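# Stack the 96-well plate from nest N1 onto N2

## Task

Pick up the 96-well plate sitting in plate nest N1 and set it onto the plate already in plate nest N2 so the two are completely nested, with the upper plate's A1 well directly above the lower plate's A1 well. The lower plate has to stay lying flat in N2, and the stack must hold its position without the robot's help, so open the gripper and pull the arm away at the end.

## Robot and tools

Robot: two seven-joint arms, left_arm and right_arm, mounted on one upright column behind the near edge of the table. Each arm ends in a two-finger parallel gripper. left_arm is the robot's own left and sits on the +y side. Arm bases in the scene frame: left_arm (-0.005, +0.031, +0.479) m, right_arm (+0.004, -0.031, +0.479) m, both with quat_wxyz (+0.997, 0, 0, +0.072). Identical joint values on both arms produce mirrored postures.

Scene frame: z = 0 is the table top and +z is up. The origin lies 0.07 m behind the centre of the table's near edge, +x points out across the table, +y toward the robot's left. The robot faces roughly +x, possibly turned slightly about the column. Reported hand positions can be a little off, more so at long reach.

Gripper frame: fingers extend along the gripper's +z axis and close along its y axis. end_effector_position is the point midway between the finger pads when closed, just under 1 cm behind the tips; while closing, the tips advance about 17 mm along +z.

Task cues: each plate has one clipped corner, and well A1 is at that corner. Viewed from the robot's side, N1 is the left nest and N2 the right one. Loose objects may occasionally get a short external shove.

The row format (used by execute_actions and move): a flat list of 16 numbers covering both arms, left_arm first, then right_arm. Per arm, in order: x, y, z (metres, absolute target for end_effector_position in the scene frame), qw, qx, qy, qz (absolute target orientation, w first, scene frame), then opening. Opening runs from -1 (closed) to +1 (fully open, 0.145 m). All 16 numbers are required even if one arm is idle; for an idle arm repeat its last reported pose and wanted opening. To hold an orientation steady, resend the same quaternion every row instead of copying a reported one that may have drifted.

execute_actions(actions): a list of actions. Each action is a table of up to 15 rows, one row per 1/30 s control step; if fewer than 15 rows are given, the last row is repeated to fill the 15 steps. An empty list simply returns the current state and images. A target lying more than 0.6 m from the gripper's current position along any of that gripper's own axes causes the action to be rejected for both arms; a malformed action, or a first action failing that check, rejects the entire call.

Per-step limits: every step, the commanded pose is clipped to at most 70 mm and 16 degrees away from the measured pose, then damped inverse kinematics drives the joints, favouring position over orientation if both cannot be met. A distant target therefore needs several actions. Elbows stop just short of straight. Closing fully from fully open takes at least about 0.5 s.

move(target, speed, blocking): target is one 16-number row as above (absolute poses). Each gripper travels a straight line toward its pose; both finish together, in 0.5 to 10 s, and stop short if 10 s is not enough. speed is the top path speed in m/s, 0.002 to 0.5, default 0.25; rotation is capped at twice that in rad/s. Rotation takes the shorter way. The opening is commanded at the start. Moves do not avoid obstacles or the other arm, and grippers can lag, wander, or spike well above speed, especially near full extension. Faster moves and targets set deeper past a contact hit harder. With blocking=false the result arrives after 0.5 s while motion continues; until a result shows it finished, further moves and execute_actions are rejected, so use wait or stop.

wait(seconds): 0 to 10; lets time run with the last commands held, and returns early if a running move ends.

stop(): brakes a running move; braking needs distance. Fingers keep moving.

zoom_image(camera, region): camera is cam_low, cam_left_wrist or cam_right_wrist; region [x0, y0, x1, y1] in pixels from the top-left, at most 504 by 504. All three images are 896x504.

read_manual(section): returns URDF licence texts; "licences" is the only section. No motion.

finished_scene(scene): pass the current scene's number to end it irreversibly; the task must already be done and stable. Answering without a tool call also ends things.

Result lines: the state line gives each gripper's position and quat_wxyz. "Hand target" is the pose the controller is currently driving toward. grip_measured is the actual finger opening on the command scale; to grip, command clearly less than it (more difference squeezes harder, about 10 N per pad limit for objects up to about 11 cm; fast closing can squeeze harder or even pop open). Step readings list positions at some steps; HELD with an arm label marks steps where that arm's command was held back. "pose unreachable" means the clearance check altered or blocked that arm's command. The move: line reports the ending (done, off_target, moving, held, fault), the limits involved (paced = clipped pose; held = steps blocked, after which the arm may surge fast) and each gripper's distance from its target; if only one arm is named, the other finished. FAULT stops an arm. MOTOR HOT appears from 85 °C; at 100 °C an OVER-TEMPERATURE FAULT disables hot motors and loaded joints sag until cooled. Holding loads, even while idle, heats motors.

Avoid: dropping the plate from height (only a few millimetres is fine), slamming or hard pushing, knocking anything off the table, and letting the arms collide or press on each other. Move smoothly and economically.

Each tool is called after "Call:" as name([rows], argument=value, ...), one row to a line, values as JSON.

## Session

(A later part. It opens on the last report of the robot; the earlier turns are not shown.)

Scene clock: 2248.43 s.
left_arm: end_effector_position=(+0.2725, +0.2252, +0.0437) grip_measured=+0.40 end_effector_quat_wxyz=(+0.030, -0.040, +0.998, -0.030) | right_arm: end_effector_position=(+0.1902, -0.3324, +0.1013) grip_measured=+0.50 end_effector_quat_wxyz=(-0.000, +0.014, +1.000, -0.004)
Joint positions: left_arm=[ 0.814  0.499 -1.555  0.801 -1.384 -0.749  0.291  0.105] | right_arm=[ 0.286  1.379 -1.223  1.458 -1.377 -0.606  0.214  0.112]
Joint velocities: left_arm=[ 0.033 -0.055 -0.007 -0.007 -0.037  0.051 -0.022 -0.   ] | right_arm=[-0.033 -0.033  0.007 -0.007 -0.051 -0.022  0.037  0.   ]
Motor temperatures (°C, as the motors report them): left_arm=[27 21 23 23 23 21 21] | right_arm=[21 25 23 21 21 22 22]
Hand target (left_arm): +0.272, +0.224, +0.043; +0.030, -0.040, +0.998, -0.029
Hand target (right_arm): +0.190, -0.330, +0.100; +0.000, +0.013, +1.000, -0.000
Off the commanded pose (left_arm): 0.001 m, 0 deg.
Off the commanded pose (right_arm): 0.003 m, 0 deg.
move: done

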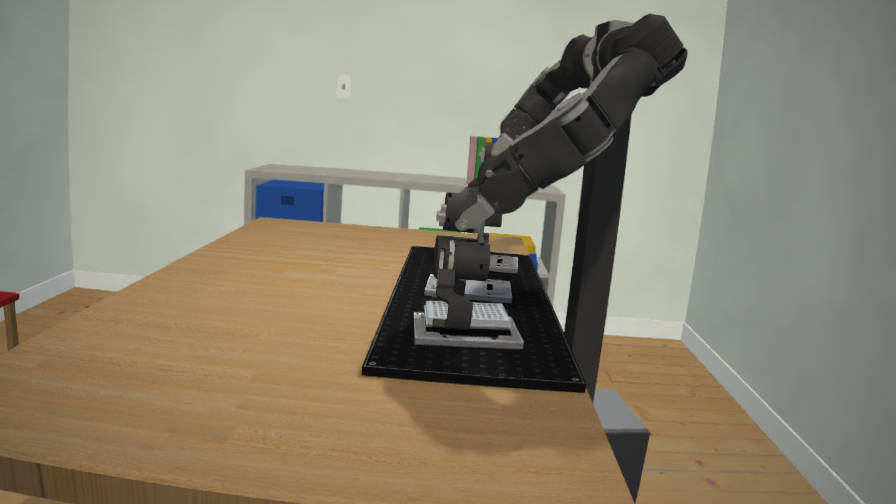

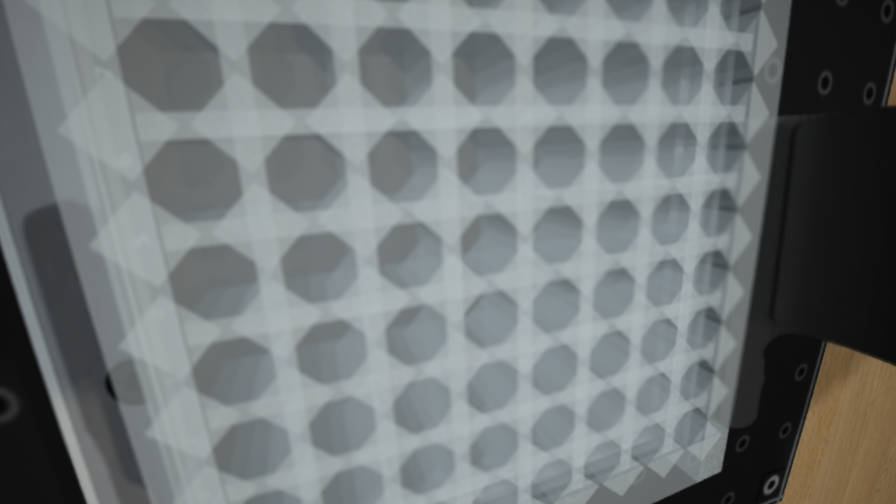

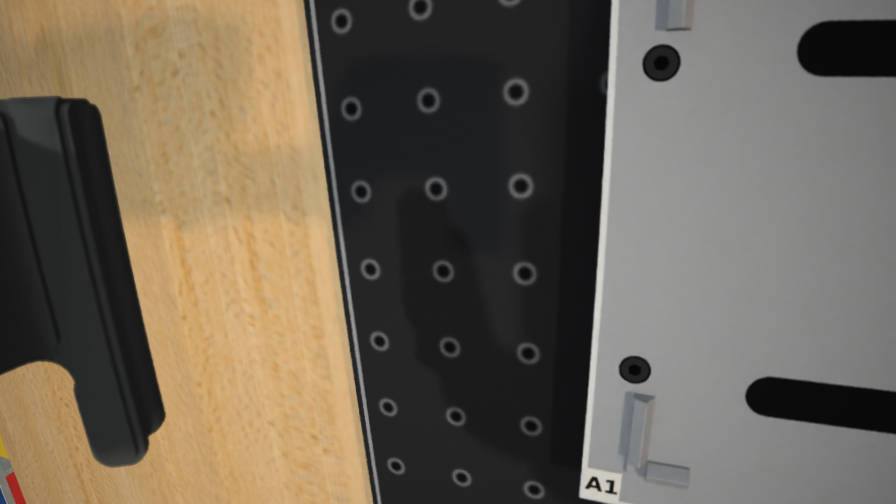

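Call:
move(target=[0.272,0.2215,0.043,0.030,-0.040,0.9983,-0.029,0.4,0.19,-0.33,0.10,0,0.0131,0.9999,0,0.5], speed=0.002)

Scene clock: 2263.97 s.
left_arm: end_effector_position=(+0.2724, +0.2226, +0.0437) grip_measured=+0.40 end_effector_quat_wxyz=(+0.030, -0.040, +0.998, -0.029) | right_arm: end_effector_position=(+0.1902, -0.3324, +0.1013) grip_measured=+0.50 end_effector_quat_wxyz=(-0.000, +0.014, +1.000, -0.004)
Joint positions: left_arm=[ 0.813  0.495 -1.555  0.808 -1.375 -0.747  0.306  0.105] | right_arm=[ 0.286  1.379 -1.223  1.458 -1.377 -0.606  0.214  0.112]
Joint velocities: left_arm=[-0.011 -0.055  0.002 -0.007  0.022  0.051  0.051 -0.   ] | right_arm=[ 0.033  0.055 -0.012 -0.017  0.007 -0.051  0.022  0.   ]
Motor temperatures (°C, as the motors report them): left_arm=[27 21 23 23 23 21 21] | right_arm=[21 25 23 21 21 22 22]
Hand target (left_arm): +0.272, +0.221, +0.043; +0.030, -0.040, +0.998, -0.029
Hand target (right_arm): +0.190, -0.330, +0.100; +0.000, +0.013, +1.000, -0.000
Off the commanded pose (left_arm): 0.001 m, 0 deg.
Off the commanded pose (right_arm): 0.003 m, 0 deg.
move: done

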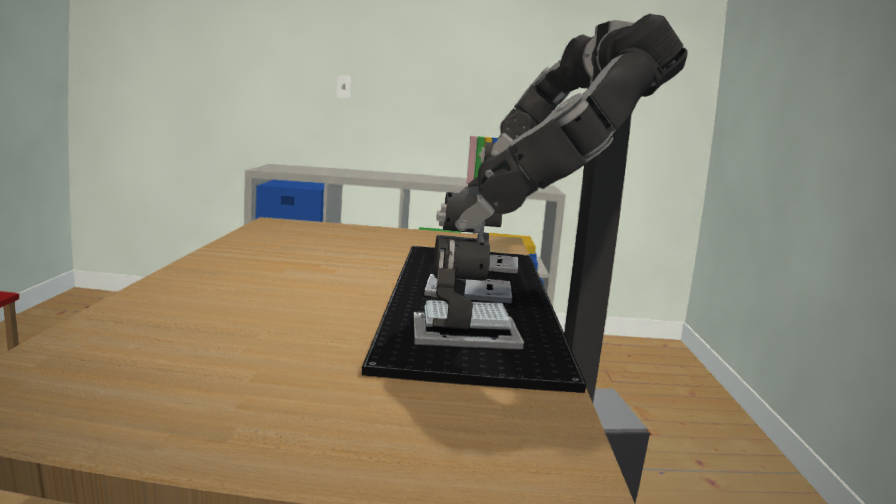

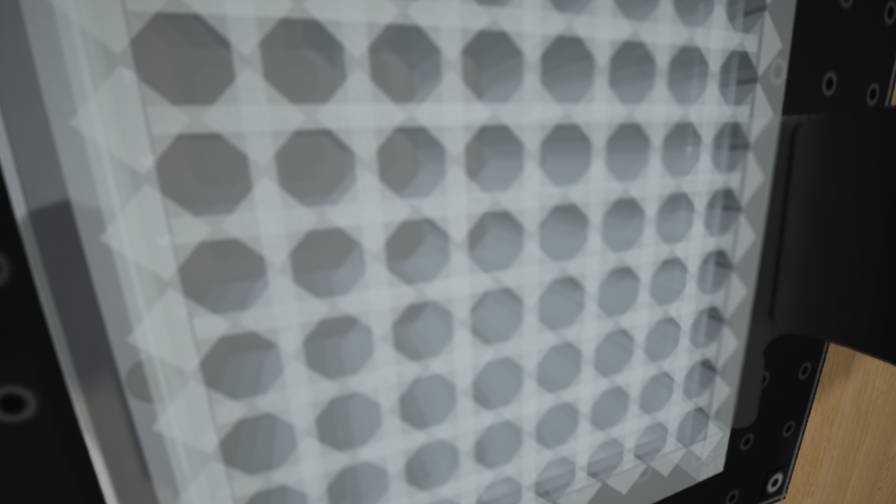

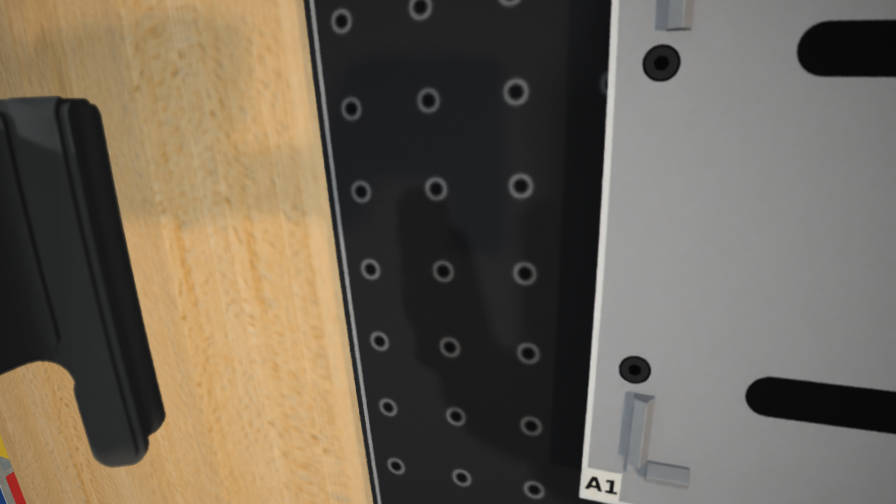

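Call:
zoom_image(camera="cam_low", region=[405,290,535,355])

Call:
move(target=[0.272,0.2195,0.043,0.030,-0.040,0.9983,-0.029,0.4,0.19,-0.33,0.10,0,0.0131,0.9999,0,0.5], speed=0.002)

Region (405, 290, 535, 355) of cam_low's 896x504 image, scaled by 3.877, with more detail than that image has.

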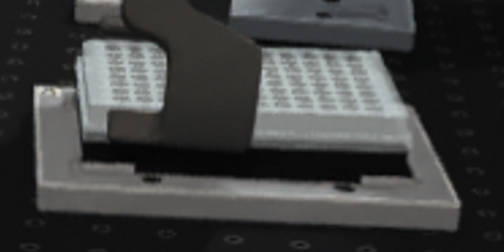

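Scene clock: 2272.87 s.
left_arm: end_effector_position=(+0.2725, +0.2208, +0.0437) grip_measured=+0.40 end_effector_quat_wxyz=(+0.030, -0.040, +0.998, -0.029) | right_arm: end_effector_position=(+0.1902, -0.3324, +0.1013) grip_measured=+0.50 end_effector_quat_wxyz=(-0.000, +0.014, +1.000, -0.004)
Joint positions: left_arm=[ 0.813  0.493 -1.555  0.812 -1.37  -0.745  0.315  0.105] | right_arm=[ 0.286  1.379 -1.223  1.458 -1.377 -0.606  0.214  0.112]
Joint velocities: left_arm=[-0.011 -0.077 -0.012 -0.007 -0.007 -0.022 -0.051 -0.   ] | right_arm=[-0.077 -0.143 -0.007  0.022 -0.022 -0.007  0.022 -0.   ]
Motor temperatures (°C, as the motors report them): left_arm=[27 21 23 23 23 21 21] | right_arm=[21 25 23 21 21 22 22]
Hand target (left_arm): +0.272, +0.220, +0.043; +0.030, -0.040, +0.998, -0.029
Hand target (right_arm): +0.190, -0.330, +0.100; +0.000, +0.013, +1.000, -0.000
Off the commanded pose (left_arm): 0.002 m, 0 deg.
Off the commanded pose (right_arm): 0.003 m, 0 deg.
move: done

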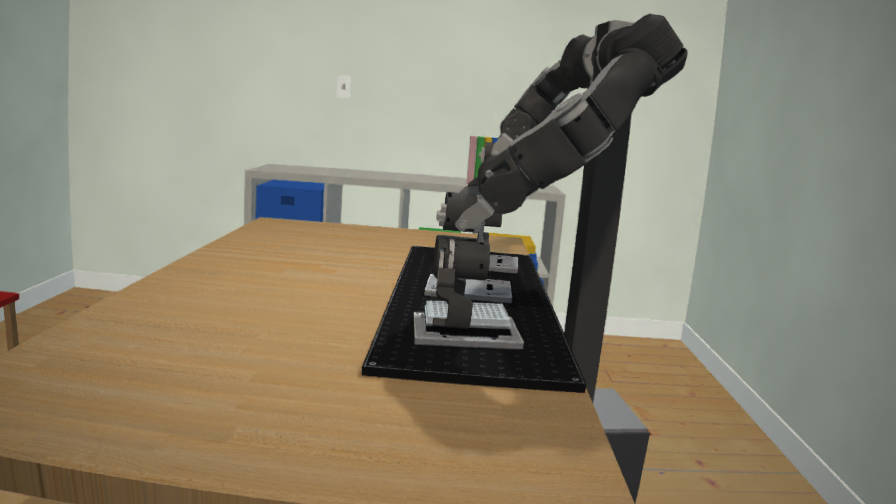

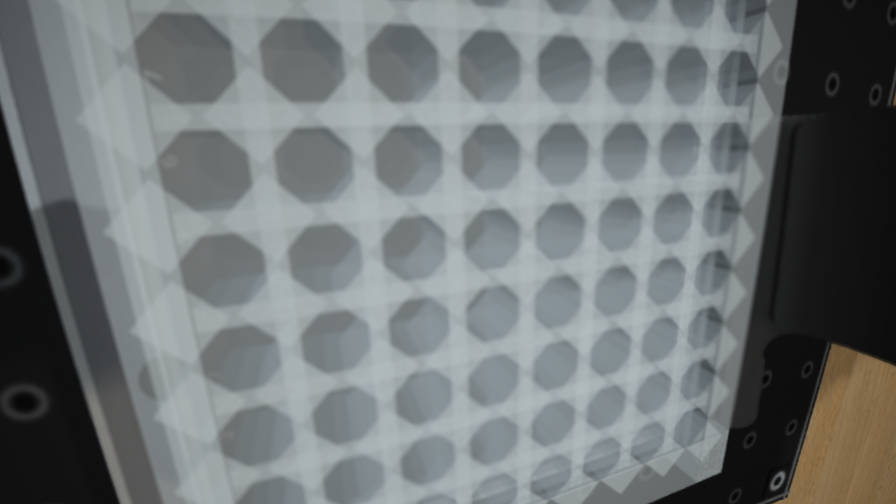

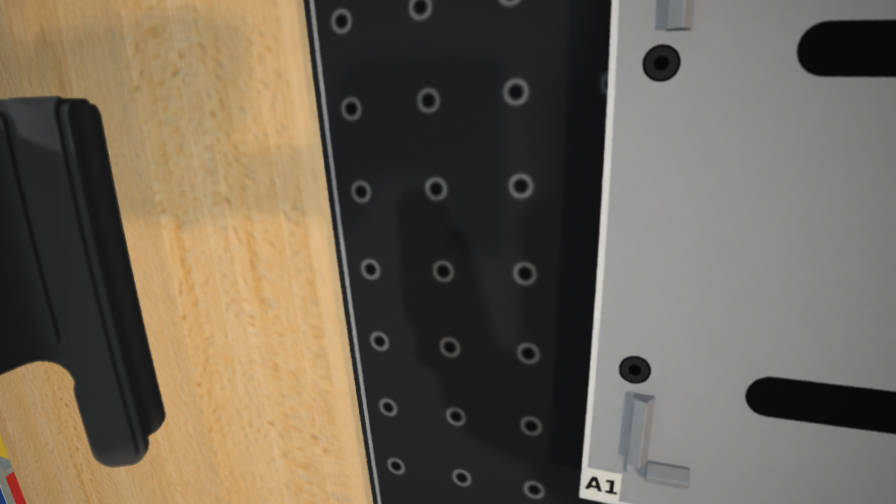

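Call:
zoom_image(camera="cam_low", region=[405,290,535,355])

Call:
zoom_image(camera="cam_low", region=[470,305,530,345])

Call:
zoom_image(camera="cam_low", region=[415,305,475,345])

Region (405, 290, 535, 355) of cam_low's 896x504 image, scaled by 3.877, with more detail than that image has.

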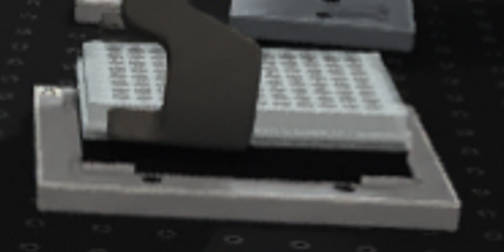

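Region (470, 305, 530, 345) of cam_low's 896x504 image, scaled by 8.400, with more detail than that image has.

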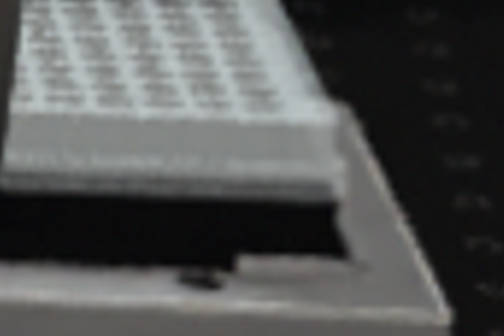

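Region (415, 305, 475, 345) of cam_low's 896x504 image, scaled by 8.400, with more detail than that image has.

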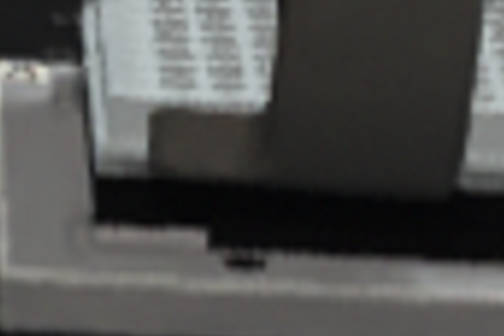

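Call:
move(target=[0.272,0.2265,0.043,0.030,-0.040,0.9983,-0.029,0.4,0.19,-0.33,0.10,0,0.0131,0.9999,0,0.5], speed=0.01)

Call:
move(target=[0.272,0.2285,0.085,0.030,-0.040,0.9983,-0.029,0.4,0.19,-0.33,0.10,0,0.0131,0.9999,0,0.5], speed=0.05)

Call:
move(target=[0.345,0.237,0.09,0.2586,-0.0386,0.9651,0.0104,-0.3,0.19,-0.33,0.10,0,0.0131,0.9999,0,0.5], speed=0.05)

Scene clock: 2381.57 s.
left_arm: end_effector_position=(+0.2729, +0.2260, +0.0432) grip_measured=+0.40 end_effector_quat_wxyz=(+0.032, -0.041, +0.998, -0.028) | right_arm: end_effector_position=(+0.1902, -0.3324, +0.1013) grip_measured=+0.50 end_effector_quat_wxyz=(-0.000, +0.014, +1.000, -0.004)
Joint positions: left_arm=[ 0.813  0.498 -1.555  0.798 -1.386 -0.745  0.291  0.105] | right_arm=[ 0.286  1.379 -1.223  1.458 -1.377 -0.606  0.214  0.112]
Joint velocities: left_arm=[-0.077 -0.011  0.002  0.007 -0.11  -0.037 -0.007  0.   ] | right_arm=[-0.033  0.011 -0.027  0.012 -0.022 -0.037 -0.037 -0.   ]
Motor temperatures (°C, as the motors report them): left_arm=[27 21 23 23 23 21 21] | right_arm=[21 25 23 21 21 22 22]
Hand target (left_arm): +0.272, +0.226, +0.043; +0.030, -0.040, +0.998, -0.029
Hand target (right_arm): +0.190, -0.330, +0.100; +0.000, +0.013, +1.000, -0.000
Off the commanded pose (left_arm): 0.001 m, 0 deg.
Off the commanded pose (right_arm): 0.003 m, 0 deg.
move: done

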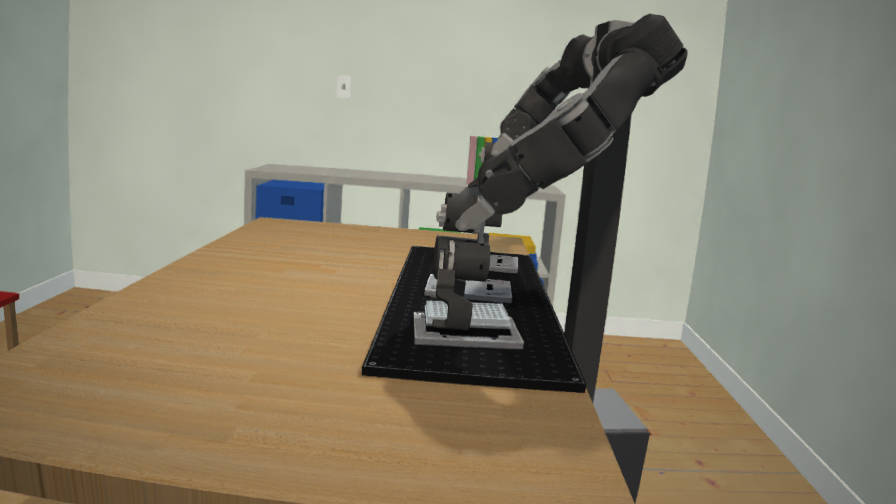

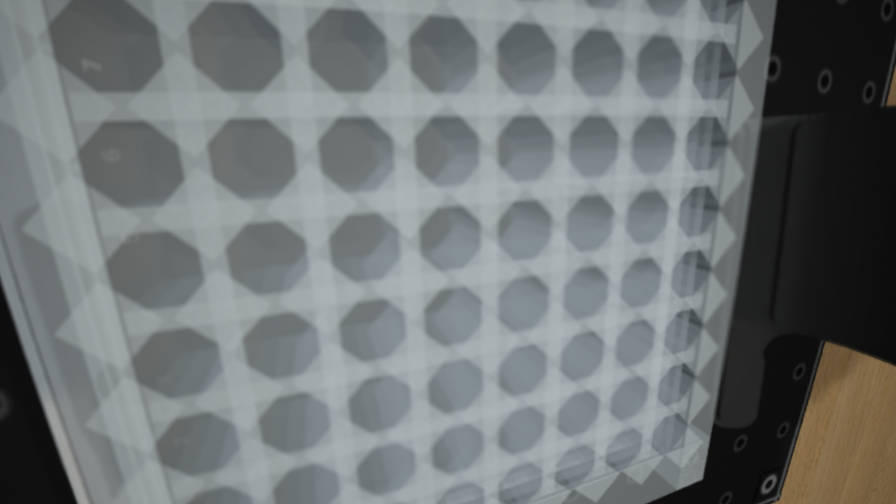

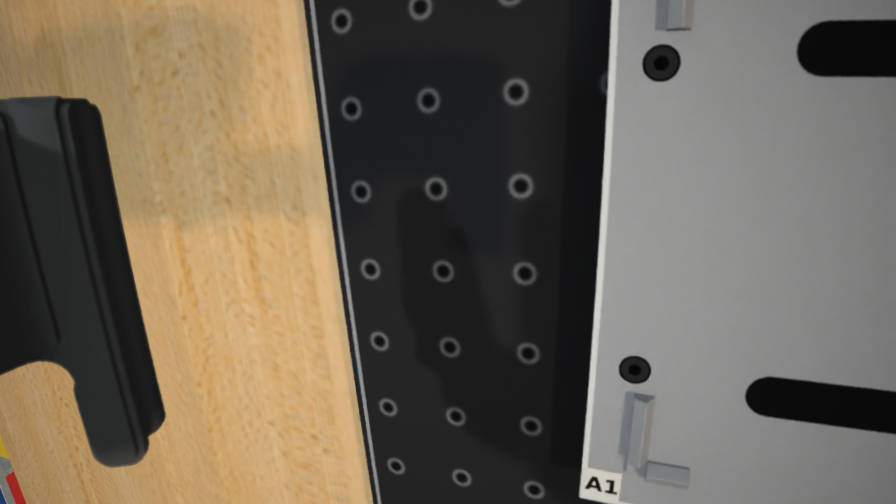

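Scene clock: 2382.63 s.
left_arm: end_effector_position=(+0.2728, +0.2281, +0.0857) grip_measured=+0.40 end_effector_quat_wxyz=(+0.037, -0.043, +0.998, -0.030) | right_arm: end_effector_position=(+0.1902, -0.3324, +0.1013) grip_measured=+0.50 end_effector_quat_wxyz=(-0.000, +0.014, +1.000, -0.004)
Joint positions: left_arm=[ 0.892  0.655 -1.555  1.084 -1.217 -0.771  0.486  0.105] | right_arm=[ 0.286  1.379 -1.223  1.458 -1.377 -0.606  0.214  0.112]
Joint velocities: left_arm=[-0.011 -0.033 -0.007  0.017 -0.066 -0.051 -0.007 -0.   ] | right_arm=[ 0.077  0.011 -0.027 -0.002 -0.066 -0.022  0.022  0.   ]
Motor temperatures (°C, as the motors report them): left_arm=[27 21 23 23 23 21 21] | right_arm=[21 25 23 21 21 22 22]
Hand target (left_arm): +0.272, +0.229, +0.086; +0.035, -0.042, +0.998, -0.028
Hand target (right_arm): +0.190, -0.330, +0.100; +0.000, +0.013, +1.000, -0.000
Off the commanded pose (left_arm): 0.001 m, 1 deg.
Off the commanded pose (right_arm): 0.003 m, 0 deg.
joint sent to its limit (left arm) — the command would take joint 3 (upper arm roll) past its lower limit and joint 6 (wrist pitch) past its lower limit, so those joints were sent only as far as their limits.
move: done

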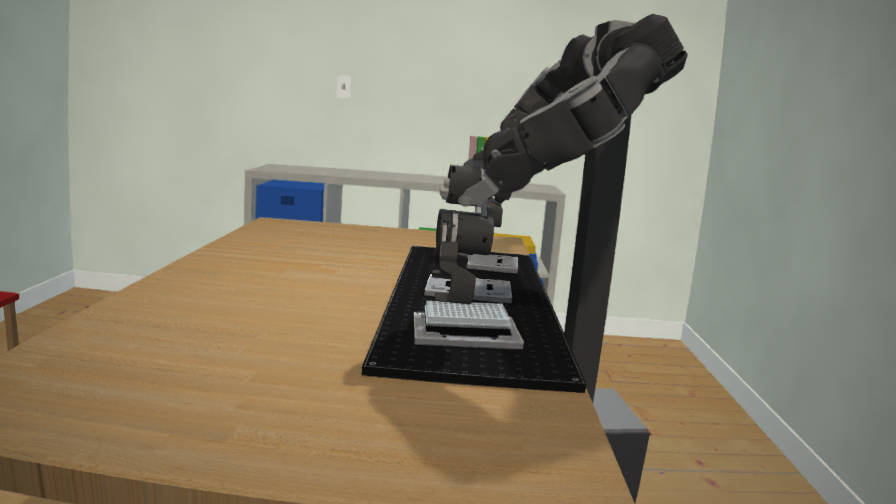

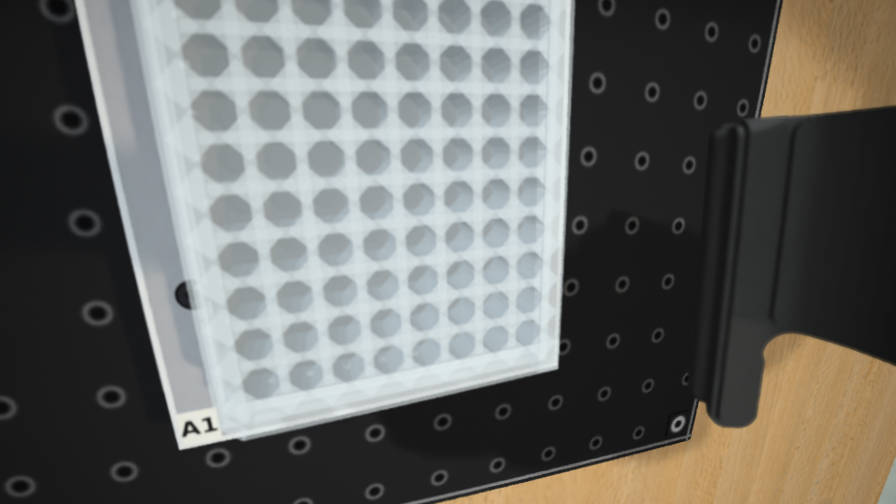

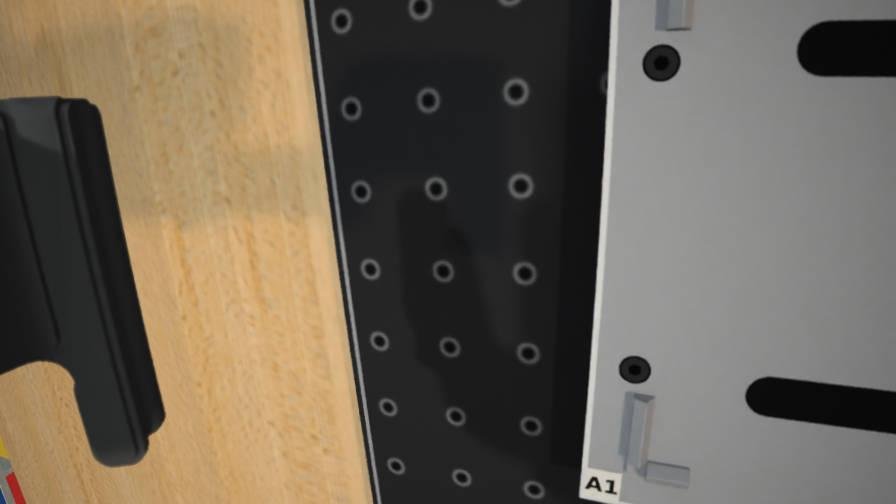

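Scene clock: 2387.43 s.
left_arm: end_effector_position=(+0.3451, +0.2372, +0.0924) grip_measured=-0.30 end_effector_quat_wxyz=(+0.258, -0.038, +0.965, +0.011) | right_arm: end_effector_position=(+0.1902, -0.3324, +0.1013) grip_measured=+0.50 end_effector_quat_wxyz=(-0.000, +0.014, +1.000, -0.004)
Joint positions: left_arm=[ 0.866  0.583 -1.555  0.985 -1.496 -0.349  0.376  0.053] | right_arm=[ 0.286  1.379 -1.223  1.458 -1.377 -0.606  0.214  0.112]
Joint velocities: left_arm=[ 0.033  0.011  0.012  0.012 -0.007 -0.051 -0.007 -0.   ] | right_arm=[ 0.077  0.011 -0.007 -0.002 -0.037 -0.022  0.095 -0.   ]
Motor temperatures (°C, as the motors report them): left_arm=[27 21 23 23 23 21 21] | right_arm=[21 25 23 21 21 22 22]
Hand target (left_arm): +0.345, +0.236, +0.091; +0.259, -0.037, +0.965, +0.009
Hand target (right_arm): +0.190, -0.330, +0.100; +0.000, +0.013, +1.000, -0.000
Off the commanded pose (left_arm): 0.002 m, 0 deg.
Off the commanded pose (right_arm): 0.003 m, 0 deg.
move: done

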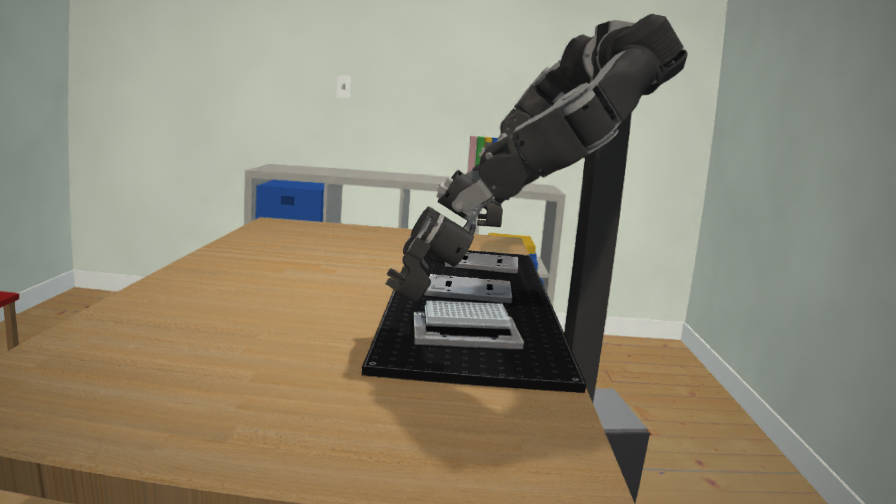

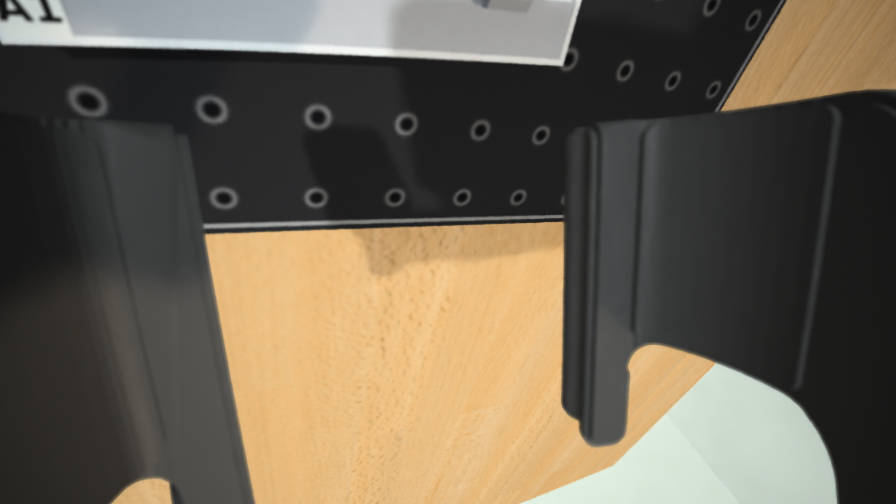

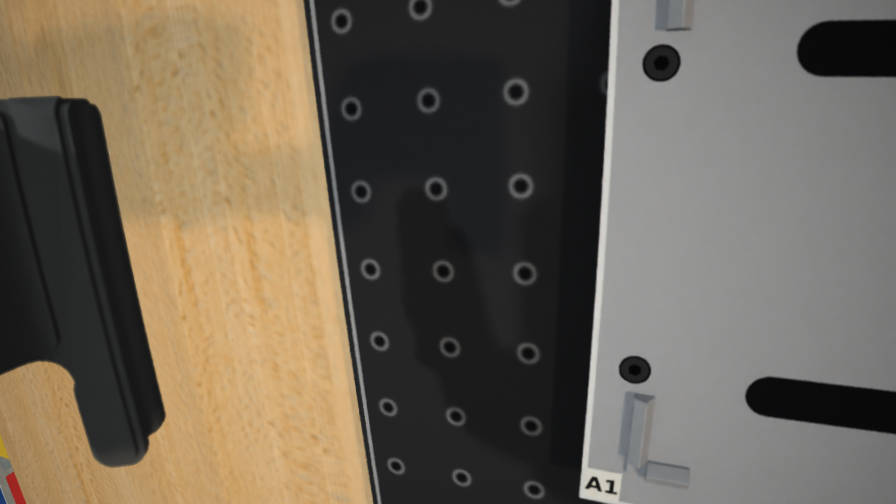

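Call:
move(target=[0.345,0.237,0.063,0.2586,-0.0386,0.9651,0.0104,-0.3,0.19,-0.33,0.10,0,0.0131,0.9999,0,0.5], speed=0.02)

Call:
zoom_image(camera="cam_low", region=[380,270,480,350])

Scene clock: 2402.33 s.
left_arm: end_effector_position=(+0.3454, +0.2377, +0.0634) grip_measured=-0.30 end_effector_quat_wxyz=(+0.257, -0.040, +0.965, +0.012) | right_arm: end_effector_position=(+0.1902, -0.3324, +0.1013) grip_measured=+0.50 end_effector_quat_wxyz=(-0.000, +0.014, +1.000, -0.004)
Joint positions: left_arm=[ 0.813  0.474 -1.555  0.775 -1.547 -0.305  0.27   0.053] | right_arm=[ 0.286  1.379 -1.223  1.458 -1.377 -0.606  0.214  0.112]
Joint velocities: left_arm=[-0.143 -0.077 -0.007  0.012  0.007  0.066  0.022 -0.   ] | right_arm=[-0.033 -0.165 -0.002  0.017 -0.022  0.022  0.007  0.   ]
Motor temperatures (°C, as the motors report them): left_arm=[27 21 23 23 23 21 21] | right_arm=[21 25 23 21 21 22 22]
Hand target (left_arm): +0.345, +0.237, +0.062; +0.258, -0.038, +0.965, +0.010
Hand target (right_arm): +0.190, -0.330, +0.100; +0.000, +0.013, +1.000, -0.000
Off the commanded pose (left_arm): 0.001 m, 0 deg.
Off the commanded pose (right_arm): 0.003 m, 0 deg.
move: done

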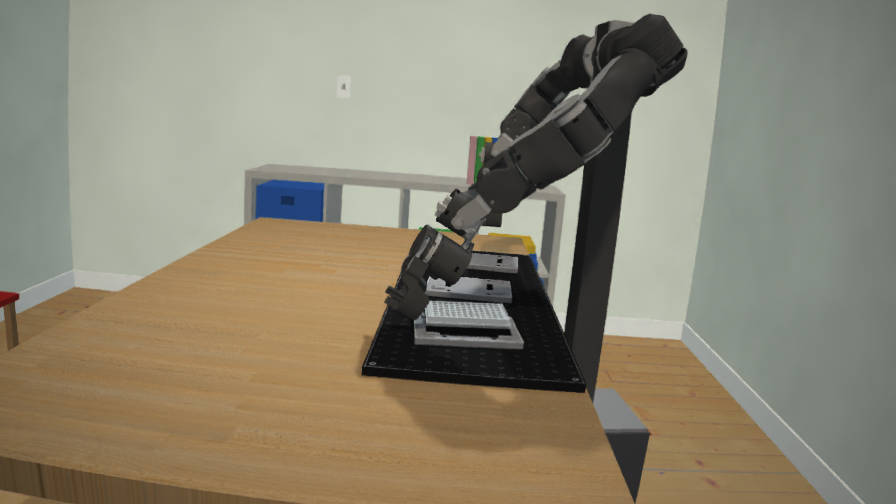

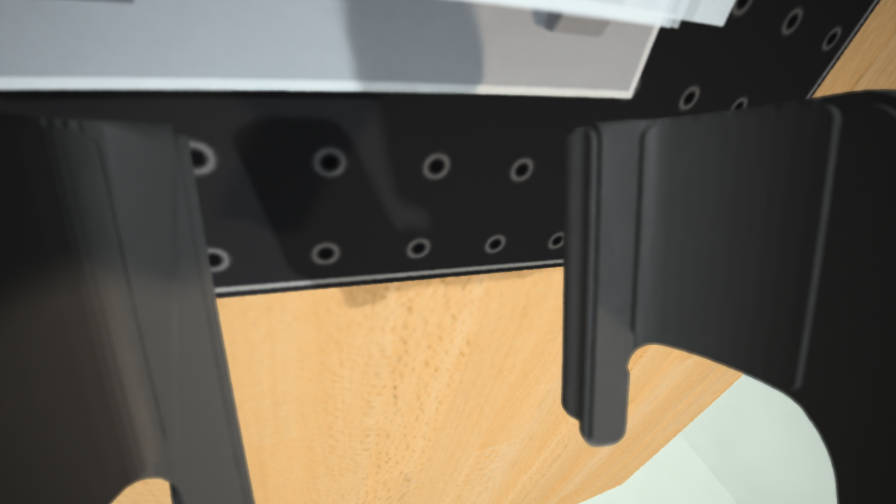

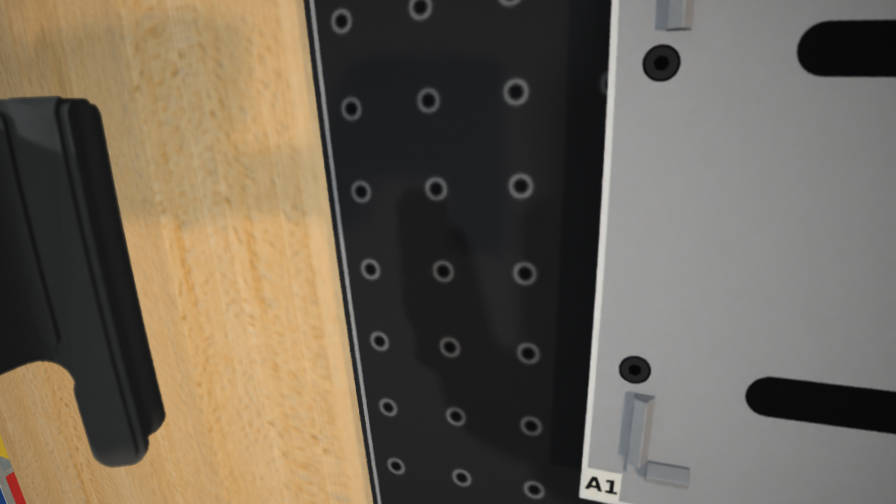

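Region (380, 270, 480, 350) of cam_low's 896x504 image, scaled by 5.040, with more detail than that image has; it fills the top 403 rows of this view, and the rest is white.

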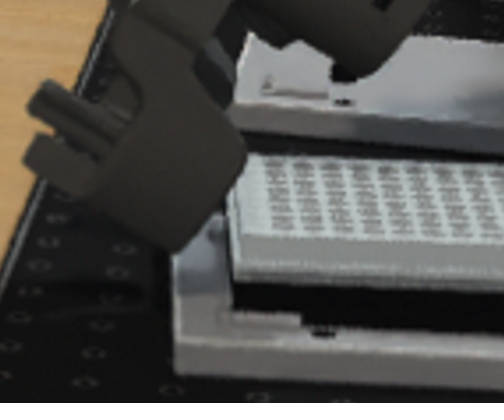

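Call:
move(target=[0.335,0.2362,0.063,0.2586,-0.0386,0.9651,0.0104,-0.3,0.19,-0.33,0.10,0,0.0131,0.9999,0,0.5], speed=0.008)

Call:
zoom_image(camera="cam_low", region=[380,270,480,350])

Scene clock: 2419.73 s.
left_arm: end_effector_position=(+0.3357, +0.2352, +0.0636) grip_measured=-0.30 end_effector_quat_wxyz=(+0.258, -0.036, +0.965, +0.008) | right_arm: end_effector_position=(+0.1902, -0.3324, +0.1013) grip_measured=+0.50 end_effector_quat_wxyz=(-0.000, +0.014, +1.000, -0.004)
Joint positions: left_arm=[ 0.795  0.519 -1.555  0.859 -1.546 -0.287  0.3    0.053] | right_arm=[ 0.286  1.379 -1.223  1.458 -1.377 -0.606  0.214  0.112]
Joint velocities: left_arm=[ 0.011 -0.011  0.017  0.027 -0.007 -0.007  0.022 -0.   ] | right_arm=[ 0.011 -0.055  0.002  0.012 -0.037  0.037 -0.022 -0.   ]
Motor temperatures (°C, as the motors report them): left_arm=[27 21 23 23 23 22 21] | right_arm=[21 25 23 21 21 22 22]
Hand target (left_arm): +0.335, +0.236, +0.063; +0.259, -0.039, +0.965, +0.010
Hand target (right_arm): +0.190, -0.330, +0.100; +0.000, +0.013, +1.000, -0.000
Off the commanded pose (left_arm): 0.001 m, 0 deg.
Off the commanded pose (right_arm): 0.003 m, 0 deg.
move: done

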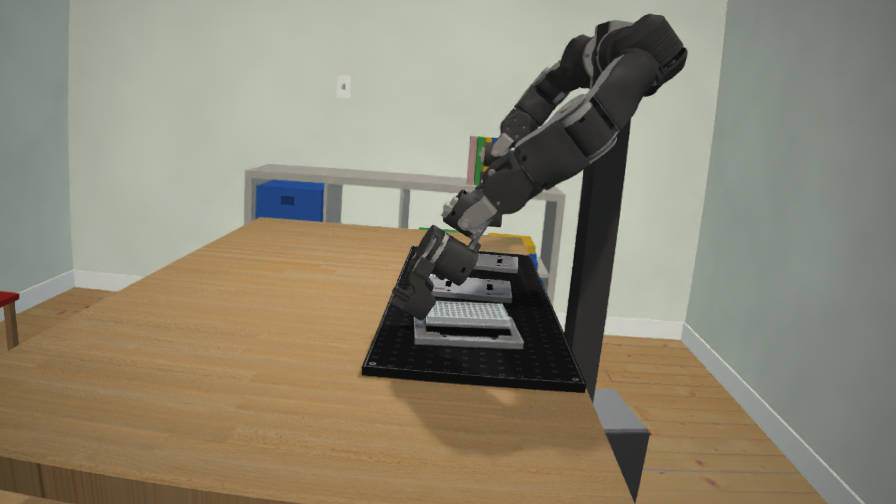

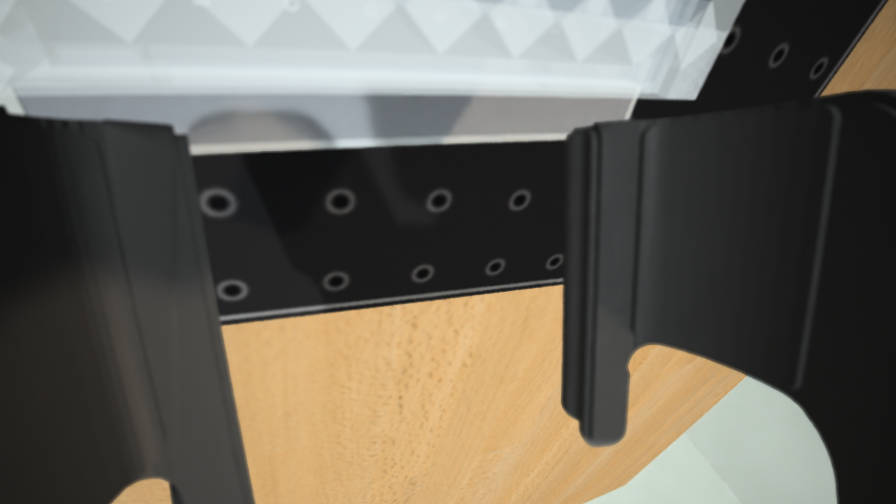

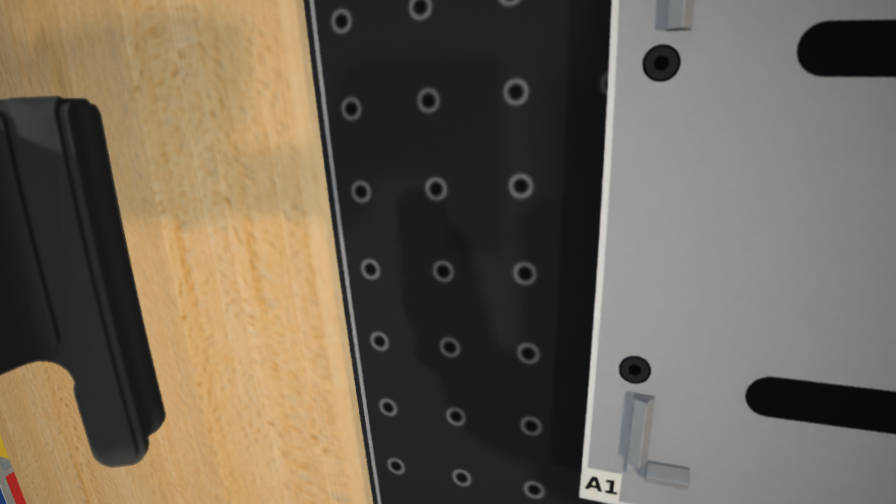

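Region (380, 270, 480, 350) of cam_low's 896x504 image, scaled by 5.040, with more detail than that image has; it fills the top 403 rows of this view, and the rest is white.

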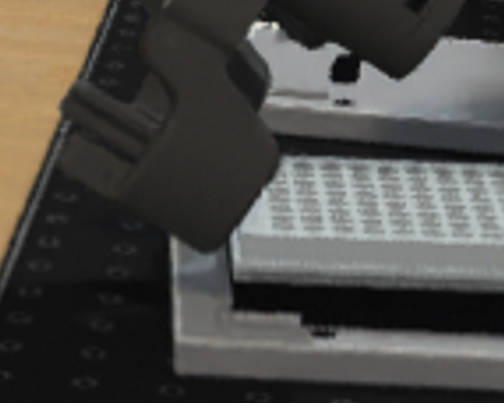

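Call:
move(target=[0.329,0.2357,0.063,0.2586,-0.0386,0.9651,0.0104,-0.3,0.19,-0.33,0.10,0,0.0131,0.9999,0,0.5], speed=0.004)

Call:
zoom_image(camera="cam_low", region=[380,270,480,350])

Scene clock: 2430.10 s.
left_arm: end_effector_position=(+0.3307, +0.2345, +0.0641) grip_measured=-0.30 end_effector_quat_wxyz=(+0.260, -0.037, +0.965, +0.008) | right_arm: end_effector_position=(+0.1902, -0.3324, +0.1013) grip_measured=+0.50 end_effector_quat_wxyz=(-0.000, +0.014, +1.000, -0.004)
Joint positions: left_arm=[ 0.785  0.542 -1.555  0.904 -1.543 -0.274  0.321  0.053] | right_arm=[ 0.286  1.379 -1.223  1.458 -1.377 -0.606  0.214  0.112]
Joint velocities: left_arm=[ 0.011 -0.055  0.002 -0.002  0.022  0.022  0.066  0.   ] | right_arm=[-0.055 -0.033 -0.007 -0.022  0.037 -0.051  0.022  0.   ]
Motor temperatures (°C, as the motors report them): left_arm=[27 21 23 23 23 22 21] | right_arm=[21 25 23 21 21 22 22]
Hand target (left_arm): +0.329, +0.236, +0.063; +0.259, -0.039, +0.965, +0.010
Hand target (right_arm): +0.190, -0.330, +0.100; +0.000, +0.013, +1.000, -0.000
Off the commanded pose (left_arm): 0.002 m, 0 deg.
Off the commanded pose (right_arm): 0.003 m, 0 deg.
move: done

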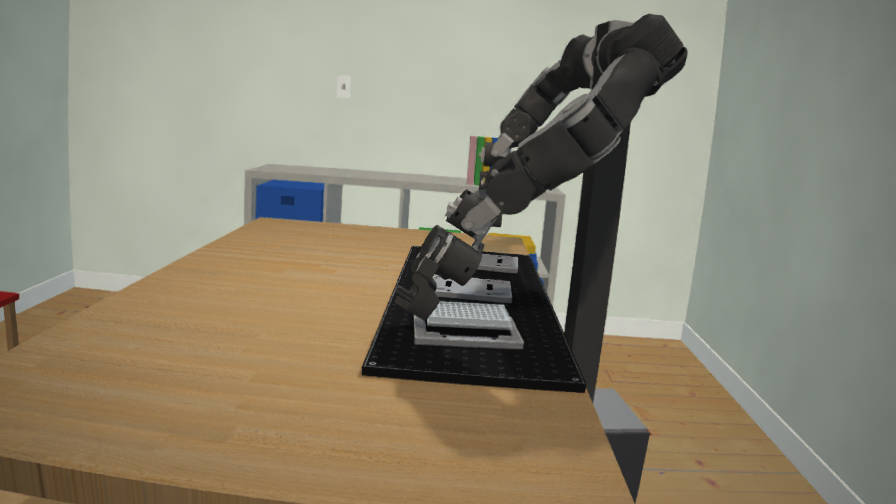

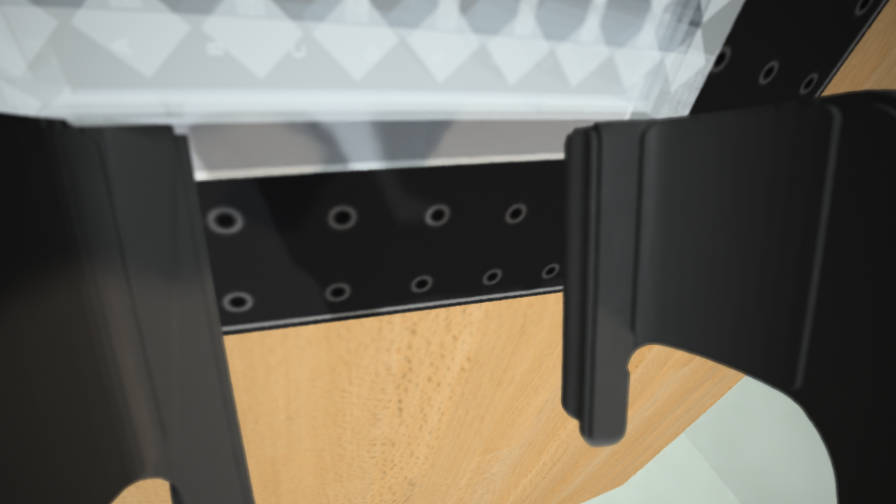

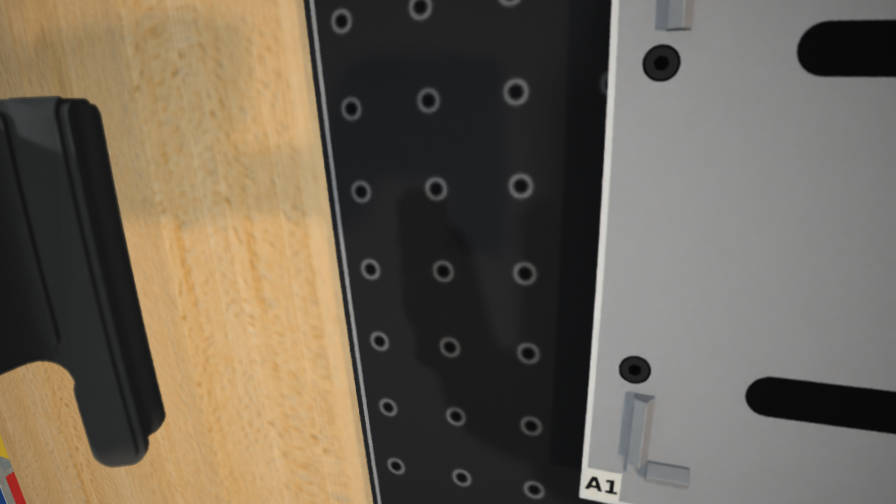

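Region (380, 270, 480, 350) of cam_low's 896x504 image, scaled by 5.040, with more detail than that image has; it fills the top 403 rows of this view, and the rest is white.

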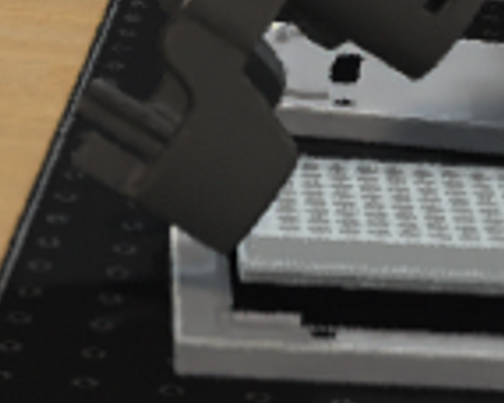

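Call:
zoom_image(camera="cam_low", region=[470,305,530,345])

Call:
zoom_image(camera="cam_low", region=[415,305,475,345])

Region (470, 305, 530, 345) of cam_low's 896x504 image, scaled by 8.400, with more detail than that image has.

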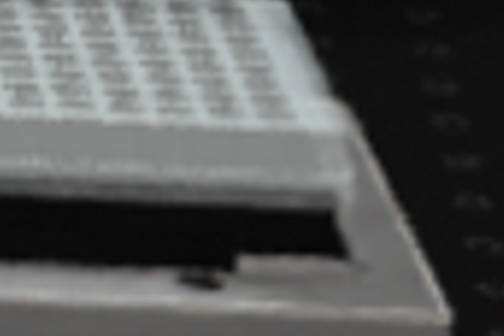

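Region (415, 305, 475, 345) of cam_low's 896x504 image, scaled by 8.400, with more detail than that image has.

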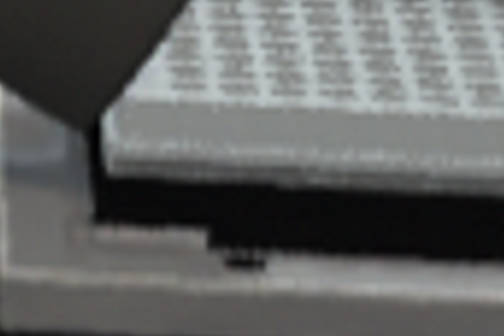

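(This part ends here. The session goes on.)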